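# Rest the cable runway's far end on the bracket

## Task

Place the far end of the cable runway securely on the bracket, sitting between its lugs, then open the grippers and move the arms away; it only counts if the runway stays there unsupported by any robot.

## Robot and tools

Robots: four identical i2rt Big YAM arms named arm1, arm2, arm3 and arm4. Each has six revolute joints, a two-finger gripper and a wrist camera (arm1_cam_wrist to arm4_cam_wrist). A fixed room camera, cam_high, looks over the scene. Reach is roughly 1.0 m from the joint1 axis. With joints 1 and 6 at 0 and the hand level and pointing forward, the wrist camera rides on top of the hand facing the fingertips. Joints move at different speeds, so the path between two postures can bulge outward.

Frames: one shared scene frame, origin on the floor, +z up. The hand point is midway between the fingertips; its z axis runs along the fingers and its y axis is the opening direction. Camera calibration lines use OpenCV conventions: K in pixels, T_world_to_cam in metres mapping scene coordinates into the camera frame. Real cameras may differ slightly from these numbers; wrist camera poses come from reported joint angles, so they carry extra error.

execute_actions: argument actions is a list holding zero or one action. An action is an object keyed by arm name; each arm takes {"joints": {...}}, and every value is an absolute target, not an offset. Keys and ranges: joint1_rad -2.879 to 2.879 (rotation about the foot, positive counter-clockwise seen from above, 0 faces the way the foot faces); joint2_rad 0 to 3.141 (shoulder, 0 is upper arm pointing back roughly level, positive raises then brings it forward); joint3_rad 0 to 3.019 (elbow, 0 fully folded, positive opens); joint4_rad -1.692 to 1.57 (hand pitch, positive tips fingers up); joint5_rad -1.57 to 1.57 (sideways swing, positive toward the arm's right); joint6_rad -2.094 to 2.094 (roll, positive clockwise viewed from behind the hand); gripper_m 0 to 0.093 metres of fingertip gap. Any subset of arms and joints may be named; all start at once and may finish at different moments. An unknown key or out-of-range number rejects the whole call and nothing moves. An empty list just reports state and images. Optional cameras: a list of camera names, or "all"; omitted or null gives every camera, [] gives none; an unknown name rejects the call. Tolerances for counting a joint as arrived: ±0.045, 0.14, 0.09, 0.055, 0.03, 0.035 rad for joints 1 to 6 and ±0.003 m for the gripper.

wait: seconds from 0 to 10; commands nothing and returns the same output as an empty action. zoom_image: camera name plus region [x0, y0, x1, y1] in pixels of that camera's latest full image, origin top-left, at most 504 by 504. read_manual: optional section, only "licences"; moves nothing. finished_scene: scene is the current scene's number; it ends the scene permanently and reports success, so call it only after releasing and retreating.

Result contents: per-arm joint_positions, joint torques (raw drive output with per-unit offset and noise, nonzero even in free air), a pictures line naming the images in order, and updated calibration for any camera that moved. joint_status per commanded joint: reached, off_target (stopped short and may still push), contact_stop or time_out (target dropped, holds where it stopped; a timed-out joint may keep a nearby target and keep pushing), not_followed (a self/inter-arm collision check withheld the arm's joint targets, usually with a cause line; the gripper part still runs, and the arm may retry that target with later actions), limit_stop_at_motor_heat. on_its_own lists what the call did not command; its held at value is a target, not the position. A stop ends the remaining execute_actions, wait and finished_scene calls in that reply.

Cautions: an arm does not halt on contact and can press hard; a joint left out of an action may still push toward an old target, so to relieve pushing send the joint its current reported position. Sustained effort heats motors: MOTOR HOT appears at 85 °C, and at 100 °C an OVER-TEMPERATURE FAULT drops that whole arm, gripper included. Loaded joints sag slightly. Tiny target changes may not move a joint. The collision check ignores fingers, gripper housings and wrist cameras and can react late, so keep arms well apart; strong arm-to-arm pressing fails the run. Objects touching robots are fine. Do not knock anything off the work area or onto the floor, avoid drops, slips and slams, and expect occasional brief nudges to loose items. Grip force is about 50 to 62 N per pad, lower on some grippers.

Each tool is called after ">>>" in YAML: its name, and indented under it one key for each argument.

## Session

>>> execute_actions:
  actions: []

Scene clock: 0.00 s.
Joint torques (N m, as the arm reports them, + toward a larger angle): no reading
arm1.joint_positions: joint1_rad=+0.084 joint2_rad=+0.516 joint3_rad=+1.393 joint4_rad=-1.536 joint5_rad=+0.219 joint6_rad=+0.349 gripper_m=+0.095
arm1.joint_status: not commanded
arm1.hand: x=-0.9522 y=-0.3243 z=+1.3701 quat_wxyz=(-0.338, +0.453, -0.769, -0.298) (m; scene frame)
arm2.joint_positions: joint1_rad=+0.336 joint2_rad=+0.497 joint3_rad=+1.443 joint4_rad=-1.248 joint5_rad=+0.034 joint6_rad=+0.468 gripper_m=+0.094
arm2.joint_status: not commanded
arm2.hand: x=-0.2604 y=+0.3481 z=+1.4283 quat_wxyz=(-0.541, -0.627, -0.503, +0.249) (m; scene frame)
arm3.joint_positions: joint1_rad=-0.094 joint2_rad=+0.624 joint3_rad=+1.403 joint4_rad=-1.536 joint5_rad=-0.067 joint6_rad=+0.291 gripper_m=+0.095
arm3.joint_status: not commanded
arm3.hand: x=+0.5960 y=-0.3357 z=+1.3497 quat_wxyz=(-0.204, +0.579, -0.713, -0.339) (m; scene frame)
arm4.joint_positions: joint1_rad=+0.475 joint2_rad=+0.571 joint3_rad=+1.422 joint4_rad=-1.465 joint5_rad=+0.287 joint6_rad=-0.443 gripper_m=+0.094
arm4.joint_status: not commanded
arm4.hand: x=+1.2763 y=+0.3158 z=+1.3375 quat_wxyz=(-0.259, -0.308, -0.825, +0.397) (m; scene frame)
pictures: arm1_cam_wrist, arm2_cam_wrist, arm3_cam_wrist, arm4_cam_wrist, cam_high
camera_calibration (this result's frames):
arm1_cam_wrist: T_world_to_cam=[[0.896615, -0.417593, -0.147298, 0.920977], [-0.442807, -0.846766, -0.294804, -0.284187], [-0.00161864, 0.32955, -0.944137, 1.51896], [0, 0, 0, 1]] pos_world=[-0.949144, -0.356621, 1.48599]
arm2_cam_wrist: T_world_to_cam=[[-0.898821, -0.0862929, -0.429738, 0.406283], [0.174447, 0.829008, -0.531332, 0.521021], [0.402107, -0.552539, -0.730076, 1.46661], [0, 0, 0, 1]] pos_world=[-0.315451, 0.41349, 1.52217]
arm3_cam_wrist: T_world_to_cam=[[0.964602, -0.0990103, -0.244418, -0.276271], [-0.141173, -0.976726, -0.161482, -0.0223643], [-0.222741, 0.190271, -0.956129, 1.60725], [0, 0, 0, 1]] pos_world=[0.621335, -0.355011, 1.4656]
arm4_cam_wrist: T_world_to_cam=[[-0.709387, -0.506179, 0.490461, 0.410126], [-0.663668, 0.714008, -0.223018, 0.927207], [-0.237306, -0.483709, -0.842444, 1.70415], [0, 0, 0, 1]] pos_world=[1.3107, 0.369876, 1.44128]
Images, in order (width x height): arm1_cam_wrist 616x616, arm2_cam_wrist 616x616, arm3_cam_wrist 616x616, arm4_cam_wrist 616x616, cam_high 896x504.

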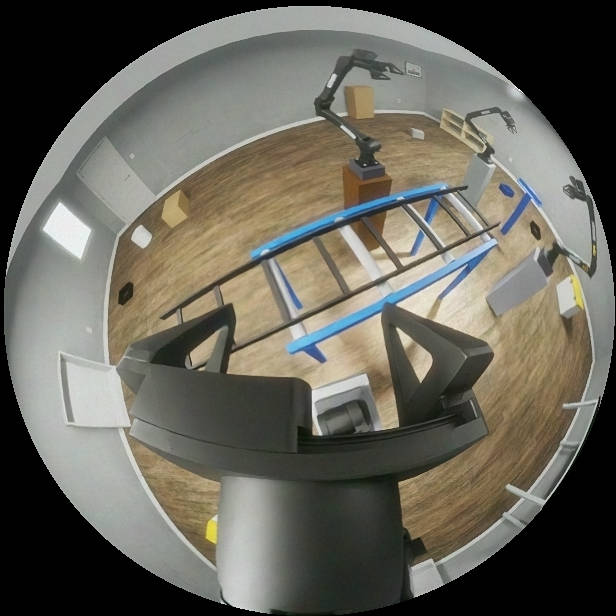

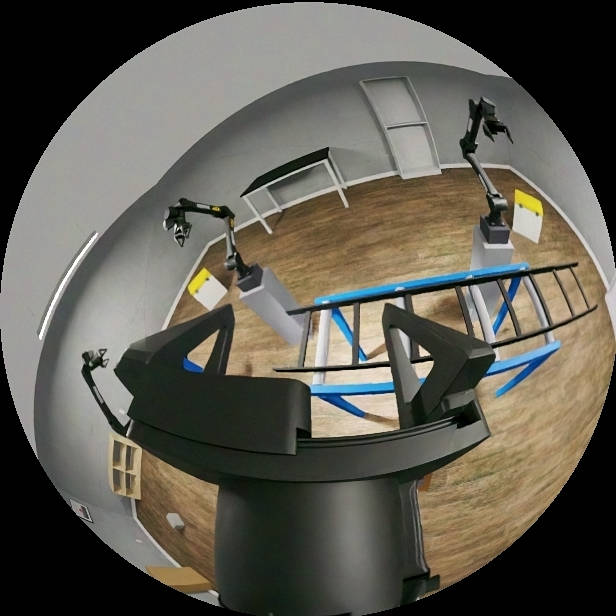

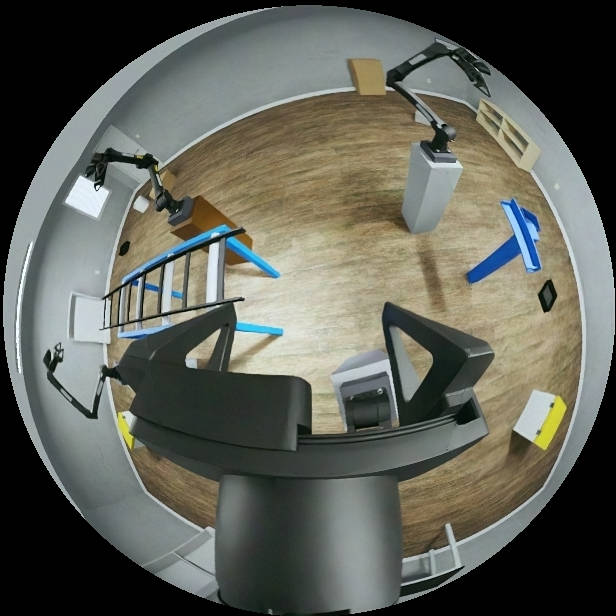

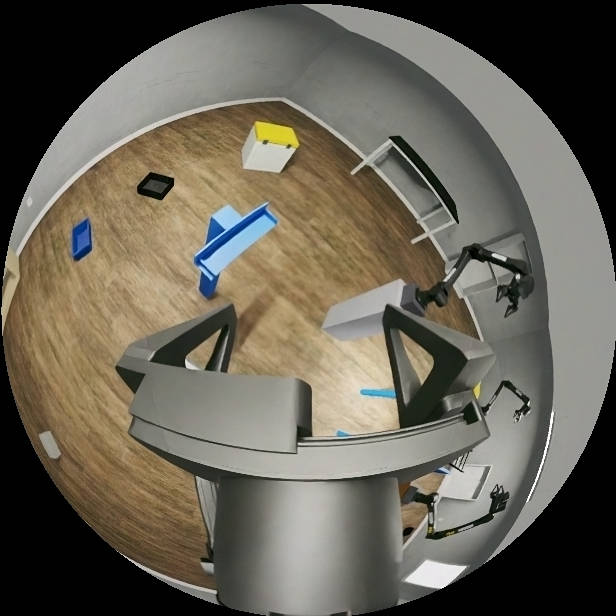

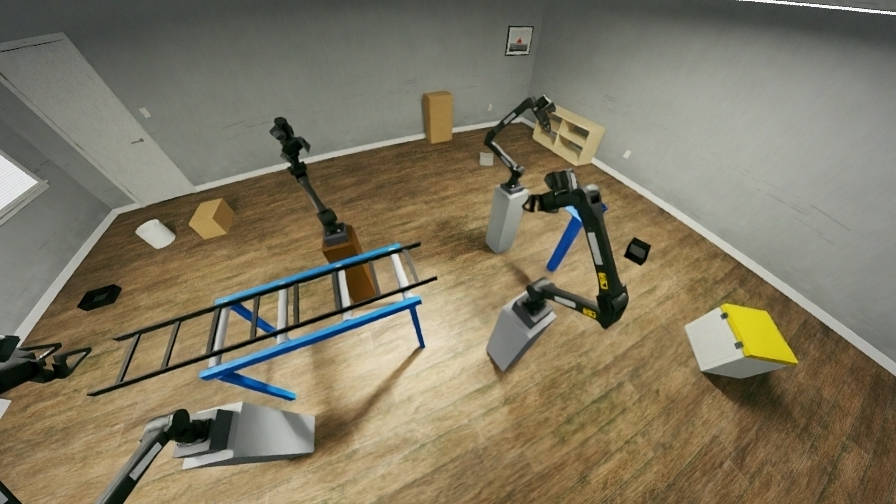

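>>> execute_actions:
  actions:
    - {"arm3":{"joints":{"joint1_rad":0.66,"joint2_rad":2.362,"joint3_rad":2.225,"joint4_rad":-1.43,"joint5_rad":0,"joint6_rad":0.805,"gripper_m":0.055}},"arm4":{"joints":{"joint1_rad":0.1,"joint2_rad":1.5,"joint3_rad":1.3,"joint4_rad":-1.37,"joint5_rad":0,"joint6_rad":0.19}},"arm2":{"joints":{"joint1_rad":0.235,"joint2_rad":1.72,"joint3_rad":1.24,"joint4_rad":-1.09,"joint5_rad":0,"joint6_rad":0.2,"gripper_m":0.075}}}
  cameras: ["arm3_cam_wrist","arm4_cam_wrist"]

Scene clock: 15.60 s.
Joint torques (N m, as the arm reports them, + toward a larger angle): arm1=[-1.98  4.5  10.47  1.39  0.15 -0.08] | arm2=[ -1.8  -16.3    8.75   0.68  -0.14  -0.15] | arm3=[ -0.51 -27.95  12.69   0.31   0.14   0.15] | arm4=[ -1.64 -13.72   9.12   0.6   -0.01   0.05]
arm1.joint_positions: joint1_rad=+0.084 joint2_rad=+0.516 joint3_rad=+1.393 joint4_rad=-1.536 joint5_rad=+0.219 joint6_rad=+0.349 gripper_m=+0.095
arm1.joint_status: not commanded
arm1.hand: x=-0.9522 y=-0.3243 z=+1.3701 quat_wxyz=(-0.338, +0.453, -0.769, -0.298) (m; scene frame)
arm2.joint_positions: joint1_rad=+0.239 joint2_rad=+1.715 joint3_rad=+1.236 joint4_rad=-1.096 joint5_rad=+0.004 joint6_rad=+0.215 gripper_m=+0.075
arm2.joint_status: all done
arm2.hand: x=-0.2140 y=+0.0469 z=+0.8959 quat_wxyz=(-0.001, -0.718, -0.696, -0.001) (m; scene frame)
arm3.joint_positions: joint1_rad=+0.663 joint2_rad=+2.362 joint3_rad=+2.201 joint4_rad=-1.432 joint5_rad=+0.000 joint6_rad=+0.793 gripper_m=+0.055
arm3.joint_status: all done
arm3.hand: x=+0.1060 y=-0.0495 z=+0.8816 quat_wxyz=(-0.001, +0.713, -0.701, +0.013) (m; scene frame)
arm4.joint_positions: joint1_rad=+0.107 joint2_rad=+1.506 joint3_rad=+1.289 joint4_rad=-1.376 joint5_rad=+0.002 joint6_rad=+0.178 gripper_m=+0.094
arm4.joint_status: all done
arm4.hand: x=+1.3025 y=+0.0754 z=+0.9803 quat_wxyz=(+0.008, -0.701, -0.713, -0.007) (m; scene frame)
pictures: arm3_cam_wrist, arm4_cam_wrist
camera_calibration (this result's frames):
arm3_cam_wrist: T_world_to_cam=[[0.999581, 0.0193237, 0.0215487, -0.122038], [0.00282285, -0.806032, 0.591865, -0.558522], [0.028806, -0.591556, -0.805749, 0.798184], [0, 0, 0, 1]] pos_world=[0.100571, 0.0243419, 0.976335]
arm4_cam_wrist: T_world_to_cam=[[-0.999732, -0.020636, -0.0105133, 1.31483], [-0.0228333, 0.802289, 0.596499, -0.608092], [-0.00387462, 0.596579, -0.802545, 0.868548], [0, 0, 0, 1]] pos_world=[1.30395, -0.00315878, 1.0736]
Images, in order (width x height): arm3_cam_wrist 616x616, arm4_cam_wrist 616x616.

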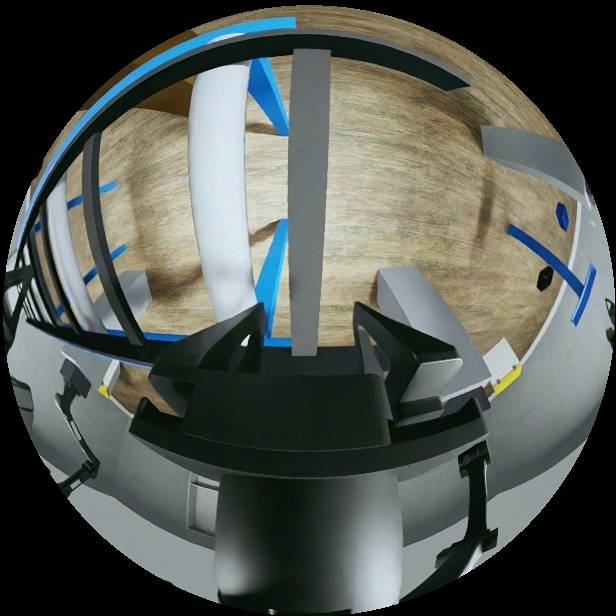

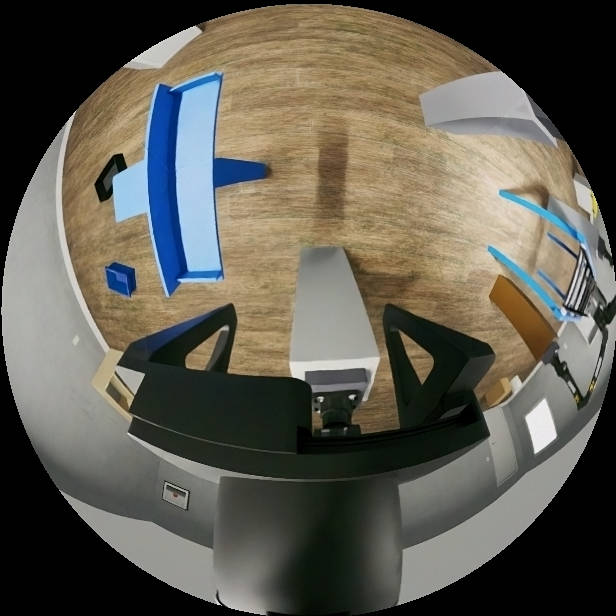

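>>> execute_actions:
  actions:
    - {"arm3":{"joints":{"joint2_rad":2.44,"joint3_rad":2.095,"joint4_rad":-1.245}}}
  cameras: ["arm3_cam_wrist"]

Scene clock: 21.77 s.
Joint torques (N m, as the arm reports them, + toward a larger angle): arm1=[-2.23  4.43 10.48  1.37  0.16 -0.08] | arm2=[ -1.81 -16.13   8.76   0.7   -0.13  -0.15] | arm3=[ -0.45 -25.71  10.18   0.81   0.14   0.14] | arm4=[ -1.45 -13.81   9.12   0.61  -0.01   0.06]
arm1.joint_positions: joint1_rad=+0.084 joint2_rad=+0.516 joint3_rad=+1.393 joint4_rad=-1.536 joint5_rad=+0.219 joint6_rad=+0.349 gripper_m=+0.095
arm1.joint_status: not commanded
arm1.hand: x=-0.9522 y=-0.3243 z=+1.3701 quat_wxyz=(-0.338, +0.453, -0.769, -0.298) (m; scene frame)
arm2.joint_positions: joint1_rad=+0.239 joint2_rad=+1.715 joint3_rad=+1.236 joint4_rad=-1.096 joint5_rad=+0.004 joint6_rad=+0.215 gripper_m=+0.075
arm2.joint_status: not commanded
arm2.hand: x=-0.2140 y=+0.0469 z=+0.8959 quat_wxyz=(-0.001, -0.718, -0.696, -0.001) (m; scene frame)
arm3.joint_positions: joint1_rad=+0.663 joint2_rad=+2.412 joint3_rad=+2.091 joint4_rad=-1.259 joint5_rad=+0.000 joint6_rad=+0.794 gripper_m=+0.055
arm3.joint_status: all done
arm3.hand: x=+0.1070 y=-0.0502 z=+0.8060 quat_wxyz=(-0.001, +0.713, -0.702, +0.007) (m; scene frame)
arm4.joint_positions: joint1_rad=+0.107 joint2_rad=+1.506 joint3_rad=+1.289 joint4_rad=-1.376 joint5_rad=+0.002 joint6_rad=+0.178 gripper_m=+0.094
arm4.joint_status: not commanded
arm4.hand: x=+1.3025 y=+0.0754 z=+0.9803 quat_wxyz=(+0.008, -0.701, -0.713, -0.007) (m; scene frame)
pictures: arm3_cam_wrist
camera_calibration (this result's frames):
arm3_cam_wrist: T_world_to_cam=[[0.999747, 0.0188209, 0.0123398, -0.113988], [0.00805802, -0.811302, 0.584571, -0.509247], [0.0210134, -0.584324, -0.811249, 0.742425], [0, 0, 0, 1]] pos_world=[0.102461, 0.0228084, 0.901389]
Images, in order (width x height): arm3_cam_wrist 616x616.

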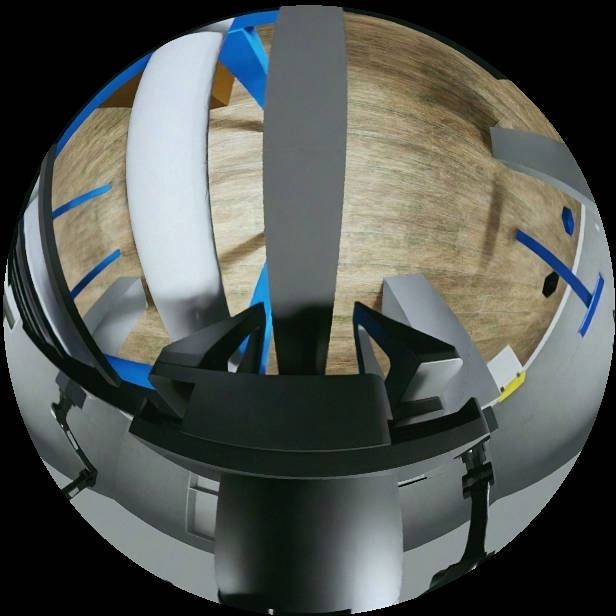

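>>> execute_actions:
  actions:
    - {"arm3":{"joints":{"joint1_rad":0.51,"joint2_rad":2.25,"joint3_rad":1.74,"joint4_rad":-1.045,"joint6_rad":0.655,"gripper_m":0.036}}}
  cameras: []

>>> execute_actions:
  actions:
    - {"arm3":{"joints":{"joint1_rad":0.142,"joint2_rad":2.055,"joint3_rad":1.39,"joint4_rad":-0.891,"joint6_rad":0.286}}}
  cameras: ["arm3_cam_wrist"]

>>> execute_actions:
  actions:
    - {"arm3":{"joints":{"joint1_rad":-0.31,"joint2_rad":2.03,"joint3_rad":1.335,"joint4_rad":-0.864,"joint6_rad":-0.165}},"arm4":{"joints":{"joint1_rad":-0.55,"joint2_rad":1.715,"joint3_rad":1.62,"joint4_rad":-1.453,"joint6_rad":-0.535}}}
  cameras: ["arm3_cam_wrist","arm2_cam_wrist"]

Scene clock: 35.70 s.
Joint torques (N m, as the arm reports them, + toward a larger angle): arm1=[-2.18  4.43 10.49  1.34  0.14 -0.08] | arm2=[ -1.8  -16.21   8.75   0.69  -0.13  -0.15] | arm3=[  1.38 -25.37  10.49   0.8   -0.19   0.05] | arm4=[ -1.69 -13.59   9.07   0.57   0.     0.07]
arm1.joint_positions: joint1_rad=+0.084 joint2_rad=+0.516 joint3_rad=+1.393 joint4_rad=-1.536 joint5_rad=+0.219 joint6_rad=+0.349 gripper_m=+0.095
arm1.joint_status: not commanded
arm1.hand: x=-0.9522 y=-0.3243 z=+1.3701 quat_wxyz=(-0.338, +0.453, -0.769, -0.298) (m; scene frame)
arm2.joint_positions: joint1_rad=+0.239 joint2_rad=+1.715 joint3_rad=+1.236 joint4_rad=-1.096 joint5_rad=+0.004 joint6_rad=+0.215 gripper_m=+0.075
arm2.joint_status: not commanded
arm2.hand: x=-0.2140 y=+0.0469 z=+0.8959 quat_wxyz=(-0.001, -0.718, -0.696, -0.001) (m; scene frame)
arm3.joint_positions: joint1_rad=+0.487 joint2_rad=+2.254 joint3_rad=+1.723 joint4_rad=-1.060 joint5_rad=+0.007 joint6_rad=+0.656 gripper_m=+0.036
arm3.joint_status: all done
arm3.hand: x=+0.2440 y=-0.0248 z=+0.7833 quat_wxyz=(-0.003, +0.699, -0.715, +0.012) (m; scene frame)
arm4.joint_positions: joint1_rad=+0.107 joint2_rad=+1.506 joint3_rad=+1.289 joint4_rad=-1.376 joint5_rad=+0.002 joint6_rad=+0.178 gripper_m=+0.094
arm4.joint_status: not commanded
arm4.hand: x=+1.3025 y=+0.0754 z=+0.9803 quat_wxyz=(+0.008, -0.701, -0.713, -0.007) (m; scene frame)
pictures: none
No camera images: the call's "cameras" was empty. Leave "cameras" out to get every camera's image.

Scene clock: 38.10 s.
Joint torques (N m, as the arm reports them, + toward a larger angle): arm1=[-2.19  4.39 10.54  1.37  0.16 -0.08] | arm2=[ -1.83 -16.15   8.78   0.71  -0.14  -0.15] | arm3=[ -1.92 -22.03   9.24   0.11   0.29   0.05] | arm4=[ -1.51 -13.76   9.15   0.61  -0.02   0.06]
arm1.joint_positions: joint1_rad=+0.084 joint2_rad=+0.516 joint3_rad=+1.393 joint4_rad=-1.536 joint5_rad=+0.219 joint6_rad=+0.349 gripper_m=+0.095
arm1.joint_status: not commanded
arm1.hand: x=-0.9522 y=-0.3243 z=+1.3701 quat_wxyz=(-0.338, +0.453, -0.769, -0.298) (m; scene frame)
arm2.joint_positions: joint1_rad=+0.239 joint2_rad=+1.715 joint3_rad=+1.236 joint4_rad=-1.096 joint5_rad=+0.004 joint6_rad=+0.215 gripper_m=+0.075
arm2.joint_status: not commanded
arm2.hand: x=-0.2140 y=+0.0469 z=+0.8959 quat_wxyz=(-0.001, -0.718, -0.696, -0.001) (m; scene frame)
arm3.joint_positions: joint1_rad=+0.160 joint2_rad=+2.062 joint3_rad=+1.377 joint4_rad=-0.885 joint5_rad=-0.005 joint6_rad=+0.287 gripper_m=+0.036
arm3.joint_status: all done
arm3.hand: x=+0.4519 y=-0.0100 z=+0.7865 quat_wxyz=(+0.001, +0.714, -0.700, +0.001) (m; scene frame)
arm4.joint_positions: joint1_rad=+0.107 joint2_rad=+1.506 joint3_rad=+1.289 joint4_rad=-1.376 joint5_rad=+0.002 joint6_rad=+0.178 gripper_m=+0.094
arm4.joint_status: not commanded
arm4.hand: x=+1.3025 y=+0.0754 z=+0.9803 quat_wxyz=(+0.008, -0.701, -0.713, -0.007) (m; scene frame)
pictures: arm3_cam_wrist
camera_calibration (this result's frames):
arm3_cam_wrist: T_world_to_cam=[[0.999718, 0.0237343, 0.00076386, -0.450144], [0.0188874, -0.814235, 0.580228, -0.469568], [0.0143933, -0.58005, -0.814454, 0.748416], [0, 0, 0, 1]] pos_world=[0.448114, 0.0624635, 0.88235]
Images, in order (width x height): arm3_cam_wrist 616x616.

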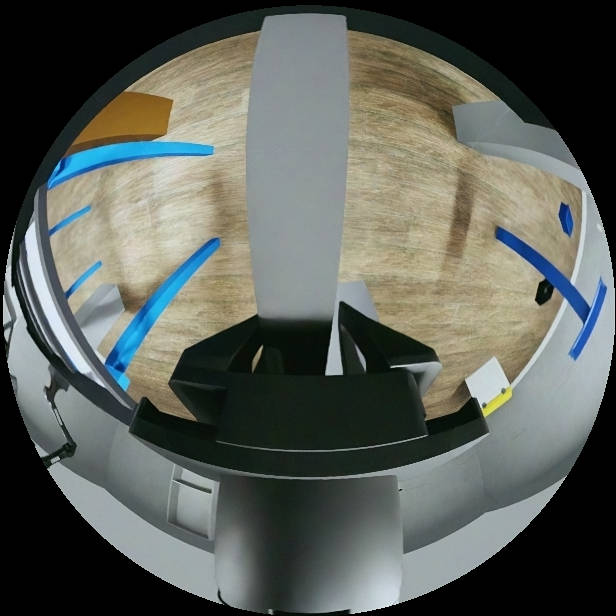

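Scene clock: 40.80 s.
Joint torques (N m, as the arm reports them, + toward a larger angle): arm1=[-2.19  4.49 10.5   1.35  0.15 -0.07] | arm2=[ -1.76 -16.12   8.77   0.7   -0.13  -0.14] | arm3=[ -0.97 -21.61   8.74   0.32   0.18   0.08] | arm4=[ -0.45 -18.37  11.3    0.03  -0.07  -0.2 ]
arm1.joint_positions: joint1_rad=+0.084 joint2_rad=+0.516 joint3_rad=+1.393 joint4_rad=-1.536 joint5_rad=+0.219 joint6_rad=+0.349 gripper_m=+0.095
arm1.joint_status: not commanded
arm1.hand: x=-0.9522 y=-0.3243 z=+1.3701 quat_wxyz=(-0.338, +0.453, -0.769, -0.298) (m; scene frame)
arm2.joint_positions: joint1_rad=+0.239 joint2_rad=+1.715 joint3_rad=+1.236 joint4_rad=-1.096 joint5_rad=+0.004 joint6_rad=+0.215 gripper_m=+0.075
arm2.joint_status: not commanded
arm2.hand: x=-0.2140 y=+0.0469 z=+0.8959 quat_wxyz=(-0.001, -0.718, -0.696, -0.001) (m; scene frame)
arm3.joint_positions: joint1_rad=-0.298 joint2_rad=+2.040 joint3_rad=+1.325 joint4_rad=-0.864 joint5_rad=-0.004 joint6_rad=-0.168 gripper_m=+0.036
arm3.joint_status: all done
arm3.hand: x=+0.7015 y=-0.0064 z=+0.7841 quat_wxyz=(+0.004, +0.713, -0.701, +0.003) (m; scene frame)
arm4.joint_positions: joint1_rad=-0.561 joint2_rad=+1.724 joint3_rad=+1.580 joint4_rad=-1.443 joint5_rad=+0.002 joint6_rad=-0.523 gripper_m=+0.094
arm4.joint_status: all done
arm4.hand: x=+0.9815 y=+0.0367 z=+0.9881 quat_wxyz=(+0.002, -0.689, -0.725, -0.009) (m; scene frame)
pictures: arm2_cam_wrist, arm3_cam_wrist
camera_calibration (this result's frames):
arm2_cam_wrist: T_world_to_cam=[[-0.999342, 0.0362204, 0.00173642, -0.220692], [0.0306667, 0.818618, 0.573519, -0.540334], [0.0193516, 0.573195, -0.819191, 0.837965], [0, 0, 0, 1]] pos_world=[-0.220193, -0.0299965, 0.996728]
arm3_cam_wrist: T_world_to_cam=[[0.999794, 0.0202747, 0.000599847, -0.699714], [0.0160793, -0.810246, 0.58587, -0.472407], [0.0123643, -0.58574, -0.810405, 0.743125], [0, 0, 0, 1]] pos_world=[0.697978, 0.0666986, 0.879421]
Images, in order (width x height): arm2_cam_wrist 616x616, arm3_cam_wrist 616x616.

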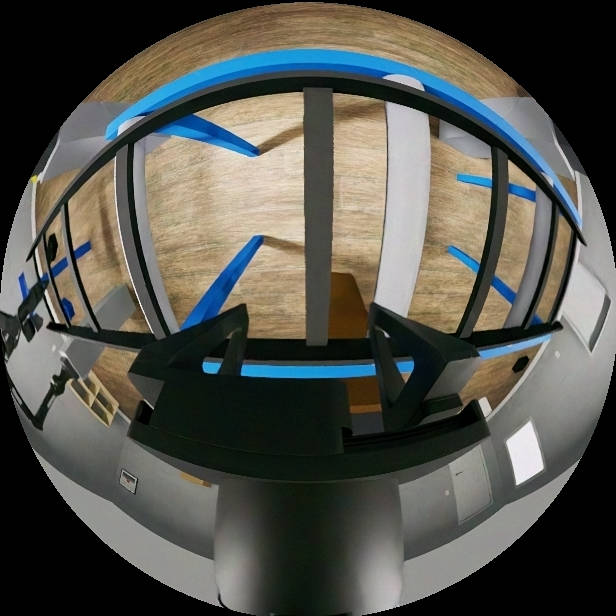

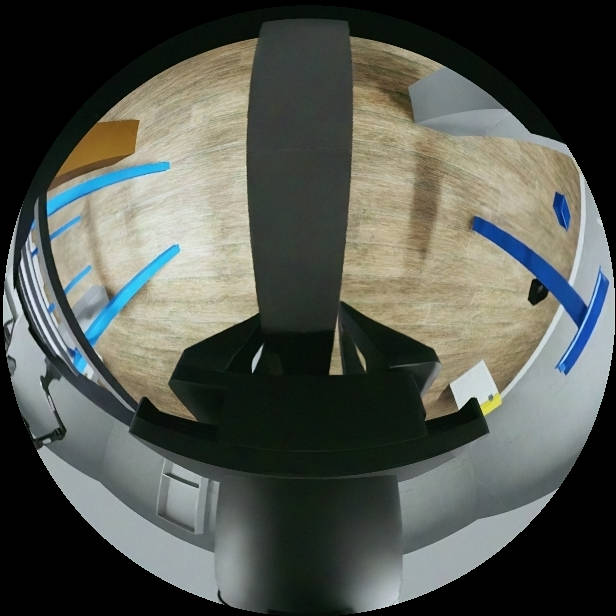

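>>> execute_actions:
  actions:
    - {"arm2":{"joints":{"joint2_rad":1.885,"joint3_rad":1.134,"joint4_rad":-0.82,"gripper_m":0.065}},"arm3":{"joints":{"joint2_rad":1.72,"joint3_rad":1.338,"joint4_rad":-1.19,"gripper_m":0.07}}}
  cameras: ["arm2_cam_wrist"]

>>> execute_actions:
  actions:
    - {"arm3":{"joints":{"joint1_rad":0.3,"joint2_rad":0.7,"joint3_rad":0.9,"joint4_rad":-0.8,"joint6_rad":0}},"arm4":{"joints":{"joint1_rad":-0.905,"joint2_rad":2.32,"joint3_rad":2.29,"joint4_rad":-1.52,"joint6_rad":-0.815}}}
  cameras: ["arm4_cam_wrist"]

Scene clock: 54.10 s.
Joint torques (N m, as the arm reports them, + toward a larger angle): arm1=[-1.87  4.5  10.45  1.39  0.16 -0.07] | arm2=[ -1.78 -17.98   7.72   0.86  -0.13  -0.14] | arm3=[ -1.24 -14.1   11.21  -0.15   0.19   0.08] | arm4=[ -0.35 -18.36  11.3    0.05  -0.06  -0.19]
arm1.joint_positions: joint1_rad=+0.084 joint2_rad=+0.516 joint3_rad=+1.393 joint4_rad=-1.536 joint5_rad=+0.219 joint6_rad=+0.349 gripper_m=+0.095
arm1.joint_status: not commanded
arm1.hand: x=-0.9522 y=-0.3243 z=+1.3701 quat_wxyz=(-0.338, +0.453, -0.769, -0.298) (m; scene frame)
arm2.joint_positions: joint1_rad=+0.239 joint2_rad=+1.893 joint3_rad=+1.124 joint4_rad=-0.832 joint5_rad=+0.004 joint6_rad=+0.215 gripper_m=+0.065
arm2.joint_status: all done
arm2.hand: x=-0.2148 y=+0.0544 z=+0.7792 quat_wxyz=(+0.010, -0.718, -0.696, -0.008) (m; scene frame)
arm3.joint_positions: joint1_rad=-0.298 joint2_rad=+1.687 joint3_rad=+1.325 joint4_rad=-1.176 joint5_rad=-0.004 joint6_rad=-0.168 gripper_m=+0.070
arm3.joint_status: all done
arm3.hand: x=+0.6944 y=-0.0472 z=+0.9607 quat_wxyz=(-0.013, +0.713, -0.701, -0.009) (m; scene frame)
arm4.joint_positions: joint1_rad=-0.561 joint2_rad=+1.724 joint3_rad=+1.580 joint4_rad=-1.443 joint5_rad=+0.002 joint6_rad=-0.523 gripper_m=+0.094
arm4.joint_status: not commanded
arm4.hand: x=+0.9815 y=+0.0367 z=+0.9881 quat_wxyz=(+0.002, -0.689, -0.725, -0.009) (m; scene frame)
pictures: arm2_cam_wrist
camera_calibration (this result's frames):
arm2_cam_wrist: T_world_to_cam=[[-0.99934, 0.0355866, 0.00728015, -0.225797], [0.0329548, 0.803966, 0.593762, -0.494021], [0.015277, 0.59361, -0.804608, 0.724668], [0, 0, 0, 1]] pos_world=[-0.220438, -0.0249587, 0.878049]
Images, in order (width x height): arm2_cam_wrist 616x616.

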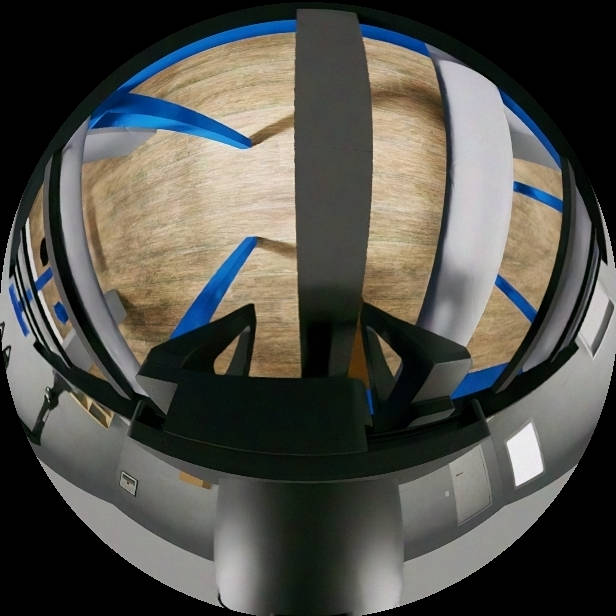

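Scene clock: 55.77 s.
Joint torques (N m, as the arm reports them, + toward a larger angle): arm1=[-2.08  4.43 10.51  1.35  0.14 -0.07] | arm2=[ -1.82 -18.09   7.68   0.85  -0.13  -0.14] | arm3=[ 0.72 -1.32 11.73  2.22  0.11  0.14] | arm4=[ -1.19 -27.23  11.49   0.12  -0.05  -0.19]
arm1.joint_positions: joint1_rad=+0.084 joint2_rad=+0.516 joint3_rad=+1.393 joint4_rad=-1.536 joint5_rad=+0.219 joint6_rad=+0.349 gripper_m=+0.095
arm1.joint_status: not commanded
arm1.hand: x=-0.9522 y=-0.3243 z=+1.3701 quat_wxyz=(-0.338, +0.453, -0.769, -0.298) (m; scene frame)
arm2.joint_positions: joint1_rad=+0.239 joint2_rad=+1.893 joint3_rad=+1.124 joint4_rad=-0.832 joint5_rad=+0.004 joint6_rad=+0.215 gripper_m=+0.065
arm2.joint_status: not commanded
arm2.hand: x=-0.2148 y=+0.0544 z=+0.7792 quat_wxyz=(+0.010, -0.718, -0.696, -0.008) (m; scene frame)
arm3.joint_positions: joint1_rad=+0.287 joint2_rad=+0.697 joint3_rad=+0.904 joint4_rad=-0.816 joint5_rad=-0.001 joint6_rad=-0.011 gripper_m=+0.070
arm3.joint_status: all done
arm3.hand: x=+0.4712 y=-0.2213 z=+1.2061 quat_wxyz=(-0.252, +0.751, -0.472, -0.387) (m; scene frame)
arm4.joint_positions: joint1_rad=-0.905 joint2_rad=+2.320 joint3_rad=+2.249 joint4_rad=-1.513 joint5_rad=+0.001 joint6_rad=-0.803 gripper_m=+0.094
arm4.joint_status: all done
arm4.hand: x=+0.7041 y=+0.0163 z=+0.8814 quat_wxyz=(-0.001, -0.712, -0.702, -0.009) (m; scene frame)
pictures: arm4_cam_wrist
camera_calibration (this result's frames):
arm4_cam_wrist: T_world_to_cam=[[-0.999618, 0.0098681, -0.0258164, 0.727224], [-0.00718943, 0.809089, 0.587643, -0.518726], [0.0266867, 0.587604, -0.808709, 0.806228], [0, 0, 0, 1]] pos_world=[0.701702, -0.061224, 0.975603]
Images, in order (width x height): arm4_cam_wrist 616x616.

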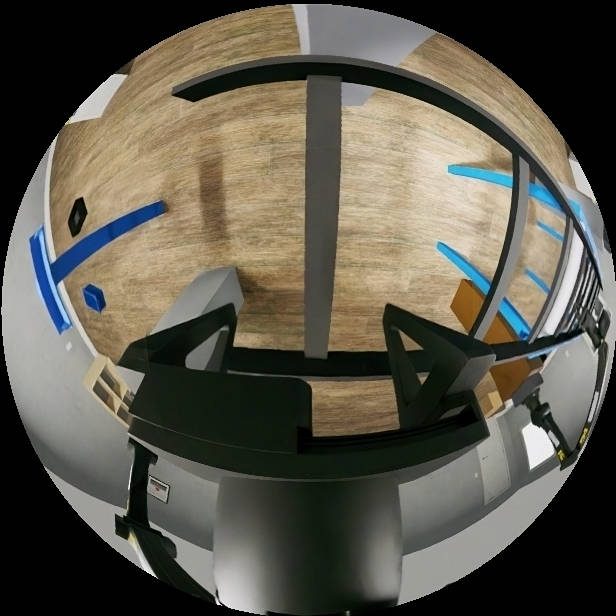

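>>> execute_actions:
  actions:
    - {"arm4":{"joints":{"joint1_rad":-0.92,"joint2_rad":2.365,"joint3_rad":2.09,"joint4_rad":-1.27,"joint6_rad":-0.8}}}
  cameras: []

Scene clock: 65.20 s.
Joint torques (N m, as the arm reports them, + toward a larger angle): arm1=[-2.29  4.53 10.51  1.37  0.16 -0.07] | arm2=[ -1.8  -18.03   7.69   0.86  -0.13  -0.14] | arm3=[ 0.64 -1.26 11.7   2.21  0.11  0.14] | arm4=[ -1.99 -26.95   8.79   0.8   -0.07  -0.03]
arm1.joint_positions: joint1_rad=+0.084 joint2_rad=+0.516 joint3_rad=+1.393 joint4_rad=-1.536 joint5_rad=+0.219 joint6_rad=+0.349 gripper_m=+0.095
arm1.joint_status: not commanded
arm1.hand: x=-0.9522 y=-0.3243 z=+1.3701 quat_wxyz=(-0.338, +0.453, -0.769, -0.298) (m; scene frame)
arm2.joint_positions: joint1_rad=+0.239 joint2_rad=+1.893 joint3_rad=+1.124 joint4_rad=-0.832 joint5_rad=+0.004 joint6_rad=+0.215 gripper_m=+0.065
arm2.joint_status: not commanded
arm2.hand: x=-0.2148 y=+0.0544 z=+0.7792 quat_wxyz=(+0.010, -0.718, -0.696, -0.008) (m; scene frame)
arm3.joint_positions: joint1_rad=+0.287 joint2_rad=+0.697 joint3_rad=+0.904 joint4_rad=-0.816 joint5_rad=-0.001 joint6_rad=-0.011 gripper_m=+0.070
arm3.joint_status: not commanded
arm3.hand: x=+0.4712 y=-0.2213 z=+1.2061 quat_wxyz=(-0.252, +0.751, -0.472, -0.387) (m; scene frame)
arm4.joint_positions: joint1_rad=-0.905 joint2_rad=+2.366 joint3_rad=+2.081 joint4_rad=-1.281 joint5_rad=+0.001 joint6_rad=-0.803 gripper_m=+0.094
arm4.joint_status: all done
arm4.hand: x=+0.7041 y=+0.0161 z=+0.7868 quat_wxyz=(-0.001, -0.712, -0.702, +0.001) (m; scene frame)
pictures: none
No camera images: the call's "cameras" was empty. Leave "cameras" out to get every camera's image.

>>> execute_actions:
  actions:
    - {"arm4":{"joints":{"gripper_m":0.0}},"arm2":{"joints":{"joint2_rad":1.6,"joint3_rad":1.2,"joint4_rad":-1.1}}}
  cameras: []

Scene clock: 69.33 s.
Joint torques (N m, as the arm reports them, + toward a larger angle): arm1=[-2.24  4.55 10.47  1.35  0.16 -0.07] | arm2=[ -1.81 -13.13  10.41   0.16  -0.13  -0.15] | arm3=[ 0.7  -1.22 11.72  2.2   0.1   0.14] | arm4=[ -1.87 -26.9    8.85   0.27  -0.02  -0.04]
arm1.joint_positions: joint1_rad=+0.084 joint2_rad=+0.516 joint3_rad=+1.393 joint4_rad=-1.536 joint5_rad=+0.219 joint6_rad=+0.349 gripper_m=+0.095
arm1.joint_status: not commanded
arm1.hand: x=-0.9522 y=-0.3243 z=+1.3701 quat_wxyz=(-0.338, +0.453, -0.769, -0.298) (m; scene frame)
arm2.joint_positions: joint1_rad=+0.239 joint2_rad=+1.581 joint3_rad=+1.180 joint4_rad=-1.089 joint5_rad=+0.004 joint6_rad=+0.215 gripper_m=+0.065
arm2.joint_status: all done
arm2.hand: x=-0.2172 y=+0.0630 z=+0.9366 quat_wxyz=(-0.036, -0.718, -0.695, +0.023) (m; scene frame)
arm3.joint_positions: joint1_rad=+0.287 joint2_rad=+0.697 joint3_rad=+0.904 joint4_rad=-0.816 joint5_rad=-0.001 joint6_rad=-0.011 gripper_m=+0.070
arm3.joint_status: not commanded
arm3.hand: x=+0.4712 y=-0.2213 z=+1.2061 quat_wxyz=(-0.252, +0.751, -0.472, -0.387) (m; scene frame)
arm4.joint_positions: joint1_rad=-0.911 joint2_rad=+2.366 joint3_rad=+2.081 joint4_rad=-1.266 joint5_rad=+0.000 joint6_rad=-0.801 gripper_m=+0.024
arm4.joint_status: gripper_m off_target (ended at +0.024, target +0.000)
arm4.hand: x=+0.6987 y=+0.0164 z=+0.7868 quat_wxyz=(-0.001, -0.715, -0.700, +0.008) (m; scene frame)
pictures: none
No camera images: the call's "cameras" was empty. Leave "cameras" out to get every camera's image.

>>> execute_actions:
  actions:
    - {"arm4":{"joints":{"joint1_rad":-0.76,"joint2_rad":2.105,"joint3_rad":1.66,"joint4_rad":-1.09,"joint6_rad":-0.64}},"arm2":{"joints":{"joint2_rad":0.8}},"arm3":{"joints":{"joint1_rad":-1.3}}}
  cameras: []

>>> execute_actions:
  actions:
    - {"arm4":{"joints":{"joint1_rad":-0.515,"joint2_rad":1.875,"joint3_rad":1.375,"joint4_rad":-0.975,"joint6_rad":-0.40}}}
  cameras: []

>>> execute_actions:
  actions:
    - {"arm4":{"joints":{"joint1_rad":-0.2,"joint2_rad":1.67,"joint3_rad":1.28,"joint4_rad":-0.95,"joint6_rad":-0.09}}}
  cameras: ["arm4_cam_wrist","arm3_cam_wrist"]

Scene clock: 94.43 s.
Joint torques (N m, as the arm reports them, + toward a larger angle): arm1=[-2.23  4.53 10.51  1.38  0.16 -0.06] | arm2=[-1.86 -2.81 11.31  1.45 -0.14 -0.16] | arm3=[-0.98 -1.17 11.7   2.2   0.07  0.14] | arm4=[ -2.53 -23.71  10.13   0.36   0.06  -0.21]
arm1.joint_positions: joint1_rad=+0.084 joint2_rad=+0.516 joint3_rad=+1.393 joint4_rad=-1.536 joint5_rad=+0.219 joint6_rad=+0.349 gripper_m=+0.095
arm1.joint_status: not commanded
arm1.hand: x=-0.9522 y=-0.3243 z=+1.3701 quat_wxyz=(-0.338, +0.453, -0.769, -0.298) (m; scene frame)
arm2.joint_positions: joint1_rad=+0.239 joint2_rad=+0.793 joint3_rad=+1.180 joint4_rad=-1.090 joint5_rad=+0.004 joint6_rad=+0.215 gripper_m=+0.065
arm2.joint_status: all done
arm2.hand: x=-0.2409 y=+0.1812 z=+1.2546 quat_wxyz=(-0.352, -0.652, -0.629, +0.233) (m; scene frame)
arm3.joint_positions: joint1_rad=-1.291 joint2_rad=+0.697 joint3_rad=+0.904 joint4_rad=-0.816 joint5_rad=+0.000 joint6_rad=-0.010 gripper_m=+0.070
arm3.joint_status: all done
arm3.hand: x=+0.9377 y=-0.3949 z=+1.2085 quat_wxyz=(-0.455, +0.192, -0.864, -0.095) (m; scene frame)
arm4.joint_positions: joint1_rad=-0.738 joint2_rad=+2.117 joint3_rad=+1.623 joint4_rad=-1.088 joint5_rad=-0.002 joint6_rad=-0.627 gripper_m=+0.024
arm4.joint_status: all done
arm4.hand: x=+0.8510 y=+0.0142 z=+0.7855 quat_wxyz=(-0.001, -0.715, -0.699, -0.007) (m; scene frame)
pictures: none
No camera images: the call's "cameras" was empty. Leave "cameras" out to get every camera's image.

Scene clock: 96.30 s.
Joint torques (N m, as the arm reports them, + toward a larger angle): arm1=[-2.11  4.4  10.43  1.31  0.15 -0.08] | arm2=[-1.89 -2.66 11.35  1.45 -0.14 -0.16] | arm3=[-1.03 -1.11 11.69  2.21  0.07  0.13] | arm4=[ -1.21 -24.85  11.36  -0.02   0.09   0.09]
arm1.joint_positions: joint1_rad=+0.084 joint2_rad=+0.516 joint3_rad=+1.393 joint4_rad=-1.536 joint5_rad=+0.219 joint6_rad=+0.349 gripper_m=+0.095
arm1.joint_status: not commanded
arm1.hand: x=-0.9522 y=-0.3243 z=+1.3701 quat_wxyz=(-0.338, +0.453, -0.769, -0.298) (m; scene frame)
arm2.joint_positions: joint1_rad=+0.239 joint2_rad=+0.793 joint3_rad=+1.180 joint4_rad=-1.090 joint5_rad=+0.004 joint6_rad=+0.215 gripper_m=+0.065
arm2.joint_status: not commanded
arm2.hand: x=-0.2409 y=+0.1812 z=+1.2546 quat_wxyz=(-0.352, -0.652, -0.629, +0.233) (m; scene frame)
arm3.joint_positions: joint1_rad=-1.291 joint2_rad=+0.697 joint3_rad=+0.904 joint4_rad=-0.816 joint5_rad=+0.000 joint6_rad=-0.010 gripper_m=+0.070
arm3.joint_status: not commanded
arm3.hand: x=+0.9377 y=-0.3949 z=+1.2085 quat_wxyz=(-0.455, +0.192, -0.864, -0.095) (m; scene frame)
arm4.joint_positions: joint1_rad=-0.515 joint2_rad=+1.944 joint3_rad=+1.312 joint4_rad=-0.963 joint5_rad=-0.002 joint6_rad=-0.414 gripper_m=+0.024
arm4.joint_status: all done
arm4.hand: x=+1.0025 y=+0.0217 z=+0.7813 quat_wxyz=(+0.002, -0.711, -0.703, -0.013) (m; scene frame)
pictures: none
No camera images: the call's "cameras" was empty. Leave "cameras" out to get every camera's image.

Scene clock: 98.57 s.
Joint torques (N m, as the arm reports them, + toward a larger angle): arm1=[-2.26  4.57 10.5   1.37  0.15 -0.06] | arm2=[-1.9  -2.66 11.36  1.47 -0.14 -0.16] | arm3=[-0.94 -1.12 11.7   2.2   0.07  0.13] | arm4=[ -0.36 -32.8   12.76  -0.4    0.08   0.13]
arm1.joint_positions: joint1_rad=+0.084 joint2_rad=+0.516 joint3_rad=+1.393 joint4_rad=-1.536 joint5_rad=+0.219 joint6_rad=+0.349 gripper_m=+0.095
arm1.joint_status: not commanded
arm1.hand: x=-0.9522 y=-0.3243 z=+1.3701 quat_wxyz=(-0.338, +0.453, -0.769, -0.298) (m; scene frame)
arm2.joint_positions: joint1_rad=+0.239 joint2_rad=+0.793 joint3_rad=+1.180 joint4_rad=-1.090 joint5_rad=+0.004 joint6_rad=+0.215 gripper_m=+0.065
arm2.joint_status: not commanded
arm2.hand: x=-0.2409 y=+0.1812 z=+1.2546 quat_wxyz=(-0.352, -0.652, -0.629, +0.233) (m; scene frame)
arm3.joint_positions: joint1_rad=-1.291 joint2_rad=+0.697 joint3_rad=+0.904 joint4_rad=-0.816 joint5_rad=+0.000 joint6_rad=-0.010 gripper_m=+0.070
arm3.joint_status: not commanded
arm3.hand: x=+0.9377 y=-0.3949 z=+1.2085 quat_wxyz=(-0.455, +0.192, -0.864, -0.095) (m; scene frame)
arm4.joint_positions: joint1_rad=-0.213 joint2_rad=+1.853 joint3_rad=+1.196 joint4_rad=-0.928 joint5_rad=-0.001 joint6_rad=-0.109 gripper_m=+0.024
arm4.joint_status: joint2_rad time_out (moved -0.091 of -0.274); the others done
arm4.on_its_own: joint2_rad reads +1.853 and still pushes toward +1.670 since a time_out
arm4.hand: x=+1.1587 y=+0.0122 z=+0.7915 quat_wxyz=(+0.002, -0.713, -0.702, -0.007) (m; scene frame)
pictures: arm3_cam_wrist, arm4_cam_wrist
camera_calibration (this result's frames):
arm3_cam_wrist: T_world_to_cam=[[0.419842, -0.907481, 0.0144976, -0.767605], [-0.850371, -0.398902, -0.343141, 1.05802], [0.317177, 0.131737, -0.939172, 1.00975], [0, 0, 0, 1]] pos_world=[0.901716, -0.407561, 1.32251]
arm4_cam_wrist: T_world_to_cam=[[-0.999747, 0.0121726, -0.0189249, 1.17412], [-0.00133326, 0.807522, 0.589836, -0.467708], [0.0224621, 0.589712, -0.807301, 0.727533], [0, 0, 0, 1]] pos_world=[1.15685, -0.0656423, 0.885429]
Images, in order (width x height): arm3_cam_wrist 616x616, arm4_cam_wrist 616x616.

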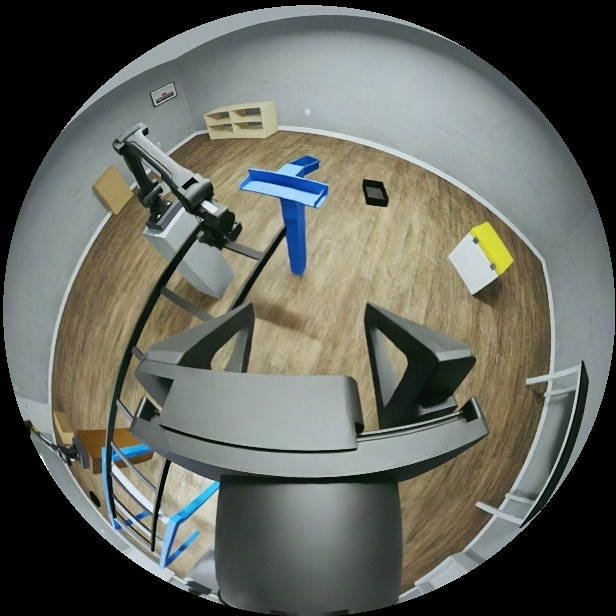

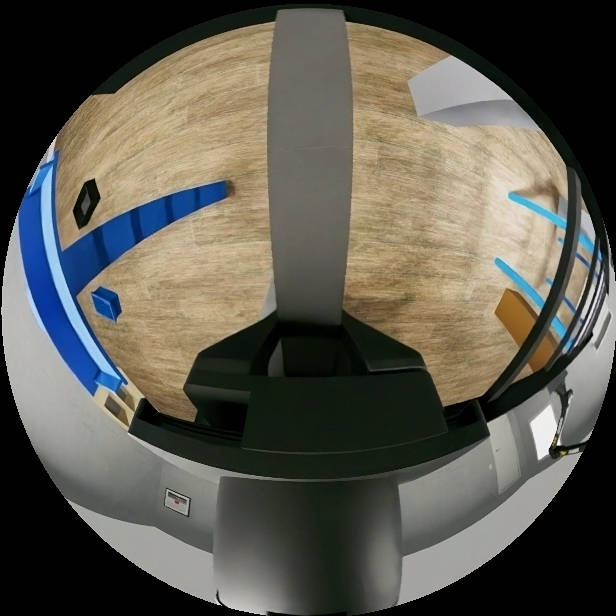

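>>> execute_actions:
  actions:
    - {"arm4":{"joints":{"joint1_rad":0.065,"joint2_rad":1.605,"joint3_rad":1.38,"joint4_rad":-1.02,"joint6_rad":0.17}}}
  cameras: ["arm4_cam_wrist"]

Scene clock: 107.93 s.
Joint torques (N m, as the arm reports them, + toward a larger angle): arm1=[-2.26  4.43 10.48  1.35  0.14 -0.07] | arm2=[-1.88 -2.71 11.39  1.45 -0.14 -0.16] | arm3=[-0.98 -1.14 11.7   2.21  0.07  0.13] | arm4=[ -0.12 -32.33  15.24  -0.11   0.23   0.12]
arm1.joint_positions: joint1_rad=+0.084 joint2_rad=+0.516 joint3_rad=+1.393 joint4_rad=-1.536 joint5_rad=+0.219 joint6_rad=+0.349 gripper_m=+0.095
arm1.joint_status: not commanded
arm1.hand: x=-0.9522 y=-0.3243 z=+1.3701 quat_wxyz=(-0.338, +0.453, -0.769, -0.298) (m; scene frame)
arm2.joint_positions: joint1_rad=+0.239 joint2_rad=+0.793 joint3_rad=+1.180 joint4_rad=-1.090 joint5_rad=+0.004 joint6_rad=+0.215 gripper_m=+0.065
arm2.joint_status: not commanded
arm2.hand: x=-0.2409 y=+0.1812 z=+1.2546 quat_wxyz=(-0.352, -0.652, -0.629, +0.233) (m; scene frame)
arm3.joint_positions: joint1_rad=-1.291 joint2_rad=+0.697 joint3_rad=+0.904 joint4_rad=-0.816 joint5_rad=+0.000 joint6_rad=-0.010 gripper_m=+0.070
arm3.joint_status: not commanded
arm3.hand: x=+0.9377 y=-0.3949 z=+1.2085 quat_wxyz=(-0.455, +0.192, -0.864, -0.095) (m; scene frame)
arm4.joint_positions: joint1_rad=+0.049 joint2_rad=+1.786 joint3_rad=+1.222 joint4_rad=-1.005 joint5_rad=-0.005 joint6_rad=+0.153 gripper_m=+0.024
arm4.joint_status: joint2_rad time_out (moved -0.067 of -0.248); joint3_rad time_out (moved +0.026 of +0.184); the others done
arm4.on_its_own: joint2_rad reads +1.786 and still pushes toward +1.605 since a time_out; joint3_rad reads +1.222 and still pushes toward +1.335 since a time_out
arm4.hand: x=+1.2879 y=+0.0123 z=+0.8313 quat_wxyz=(-0.004, -0.712, -0.702, -0.003) (m; scene frame)
pictures: arm4_cam_wrist
camera_calibration (this result's frames):
arm4_cam_wrist: T_world_to_cam=[[-0.999715, 0.0111922, -0.0211055, 1.30582], [-0.00306242, 0.816135, 0.577853, -0.479076], [0.0236924, 0.577752, -0.815868, 0.762335], [0, 0, 0, 1]] pos_world=[1.28592, -0.0640649, 0.92636]
Images, in order (width x height): arm4_cam_wrist 616x616.

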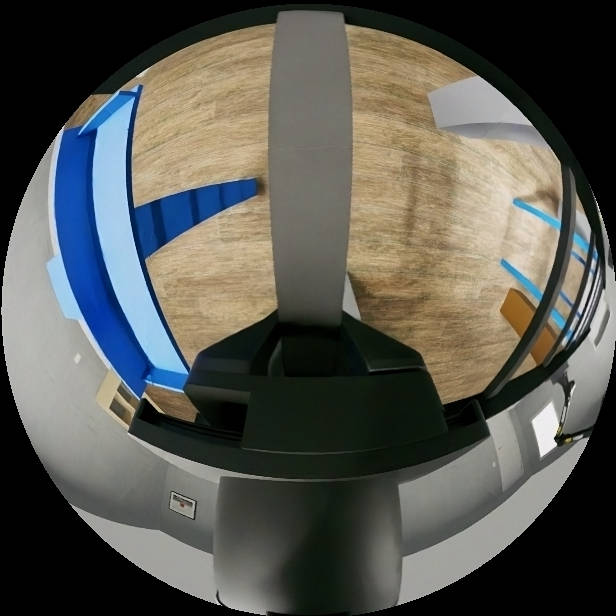

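>>> execute_actions:
  actions:
    - {"arm4":{"joints":{"joint1_rad":0.232,"joint2_rad":1.69,"joint3_rad":1.44,"joint4_rad":-1.005,"joint6_rad":0.34}}}
  cameras: ["arm4_cam_wrist","arm3_cam_wrist"]

>>> zoom_image:
  camera: "arm4_cam_wrist"
  region: [50, 10, 290, 200]

>>> zoom_image:
  camera: "arm3_cam_wrist"
  region: [220, 140, 350, 240]

Scene clock: 118.63 s.
Joint torques (N m, as the arm reports them, + toward a larger angle): arm1=[-2.31  4.54 10.44  1.33  0.15 -0.07] | arm2=[-1.89 -2.68 11.37  1.45 -0.14 -0.16] | arm3=[-0.97 -1.1  11.7   2.22  0.07  0.13] | arm4=[ -1.45 -33.88  15.17  -0.31  -0.08  -0.05]
arm1.joint_positions: joint1_rad=+0.084 joint2_rad=+0.516 joint3_rad=+1.393 joint4_rad=-1.536 joint5_rad=+0.219 joint6_rad=+0.349 gripper_m=+0.095
arm1.joint_status: not commanded
arm1.hand: x=-0.9522 y=-0.3243 z=+1.3701 quat_wxyz=(-0.338, +0.453, -0.769, -0.298) (m; scene frame)
arm2.joint_positions: joint1_rad=+0.239 joint2_rad=+0.793 joint3_rad=+1.180 joint4_rad=-1.090 joint5_rad=+0.004 joint6_rad=+0.215 gripper_m=+0.065
arm2.joint_status: not commanded
arm2.hand: x=-0.2409 y=+0.1812 z=+1.2546 quat_wxyz=(-0.352, -0.652, -0.629, +0.233) (m; scene frame)
arm3.joint_positions: joint1_rad=-1.291 joint2_rad=+0.697 joint3_rad=+0.904 joint4_rad=-0.816 joint5_rad=+0.000 joint6_rad=-0.010 gripper_m=+0.070
arm3.joint_status: not commanded
arm3.hand: x=+0.9377 y=-0.3949 z=+1.2085 quat_wxyz=(-0.455, +0.192, -0.864, -0.095) (m; scene frame)
arm4.joint_positions: joint1_rad=+0.236 joint2_rad=+1.877 joint3_rad=+1.279 joint4_rad=-0.985 joint5_rad=+0.004 joint6_rad=+0.340 gripper_m=+0.024
arm4.joint_status: joint2_rad time_out (moved +0.091 of -0.096); joint3_rad time_out (moved +0.057 of +0.218); the others done
arm4.on_its_own: joint2_rad reads +1.877 and still pushes toward +1.690 since a time_out; joint3_rad reads +1.279 and still pushes toward +1.391 since a time_out
arm4.hand: x=+1.3827 y=+0.0133 z=+0.8060 quat_wxyz=(+0.005, -0.712, -0.702, -0.002) (m; scene frame)
pictures: arm3_cam_wrist, arm4_cam_wrist
camera_calibration (this result's frames):
arm3_cam_wrist: T_world_to_cam=[[0.419842, -0.907481, 0.0144976, -0.767605], [-0.850371, -0.398902, -0.343141, 1.05802], [0.317177, 0.131737, -0.939172, 1.00975], [0, 0, 0, 1]] pos_world=[0.901716, -0.407561, 1.32251]
arm4_cam_wrist: T_world_to_cam=[[-0.999904, 0.011282, -0.00809004, 1.38978], [0.00437265, 0.809017, 0.58777, -0.483102], [0.0131762, 0.587678, -0.808988, 0.747797], [0, 0, 0, 1]] pos_world=[1.38191, -0.0643056, 0.900154]
Images, in order (width x height): arm3_cam_wrist 616x616, arm4_cam_wrist 616x616.

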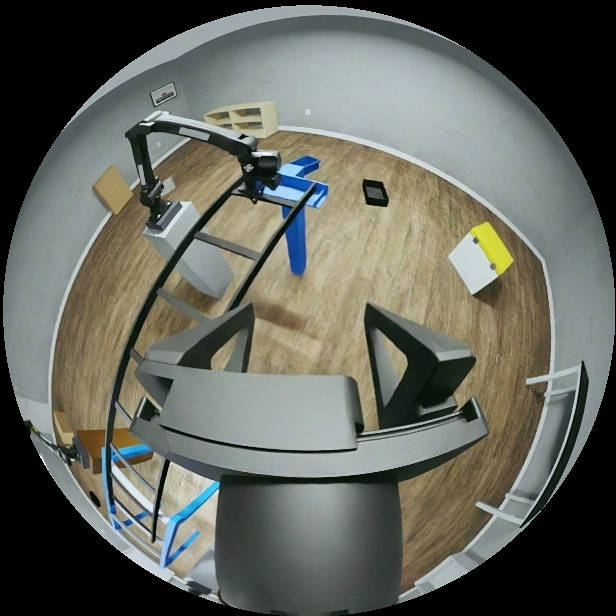

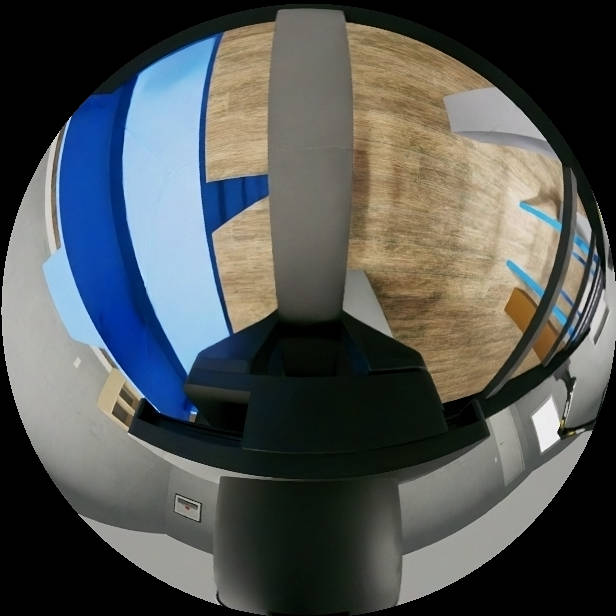

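Region (50, 10, 290, 200) of arm4_cam_wrist's 616x616 image, scaled by 2.100, with more detail than that image has; it fills the top 399 rows of this view, and the rest is white.

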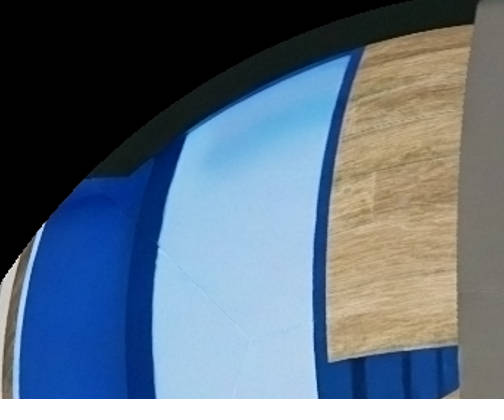

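Region (220, 140, 350, 240) of arm3_cam_wrist's 616x616 image, scaled by 3.877, with more detail than that image has; it fills the top 388 rows of this view, and the rest is white.

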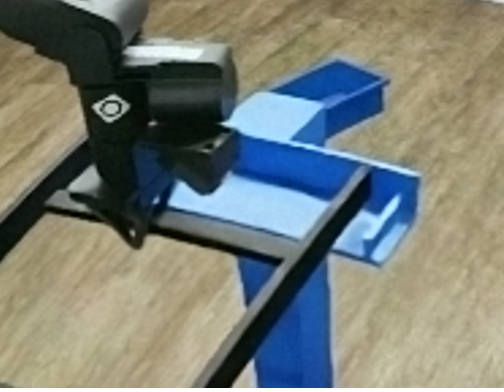

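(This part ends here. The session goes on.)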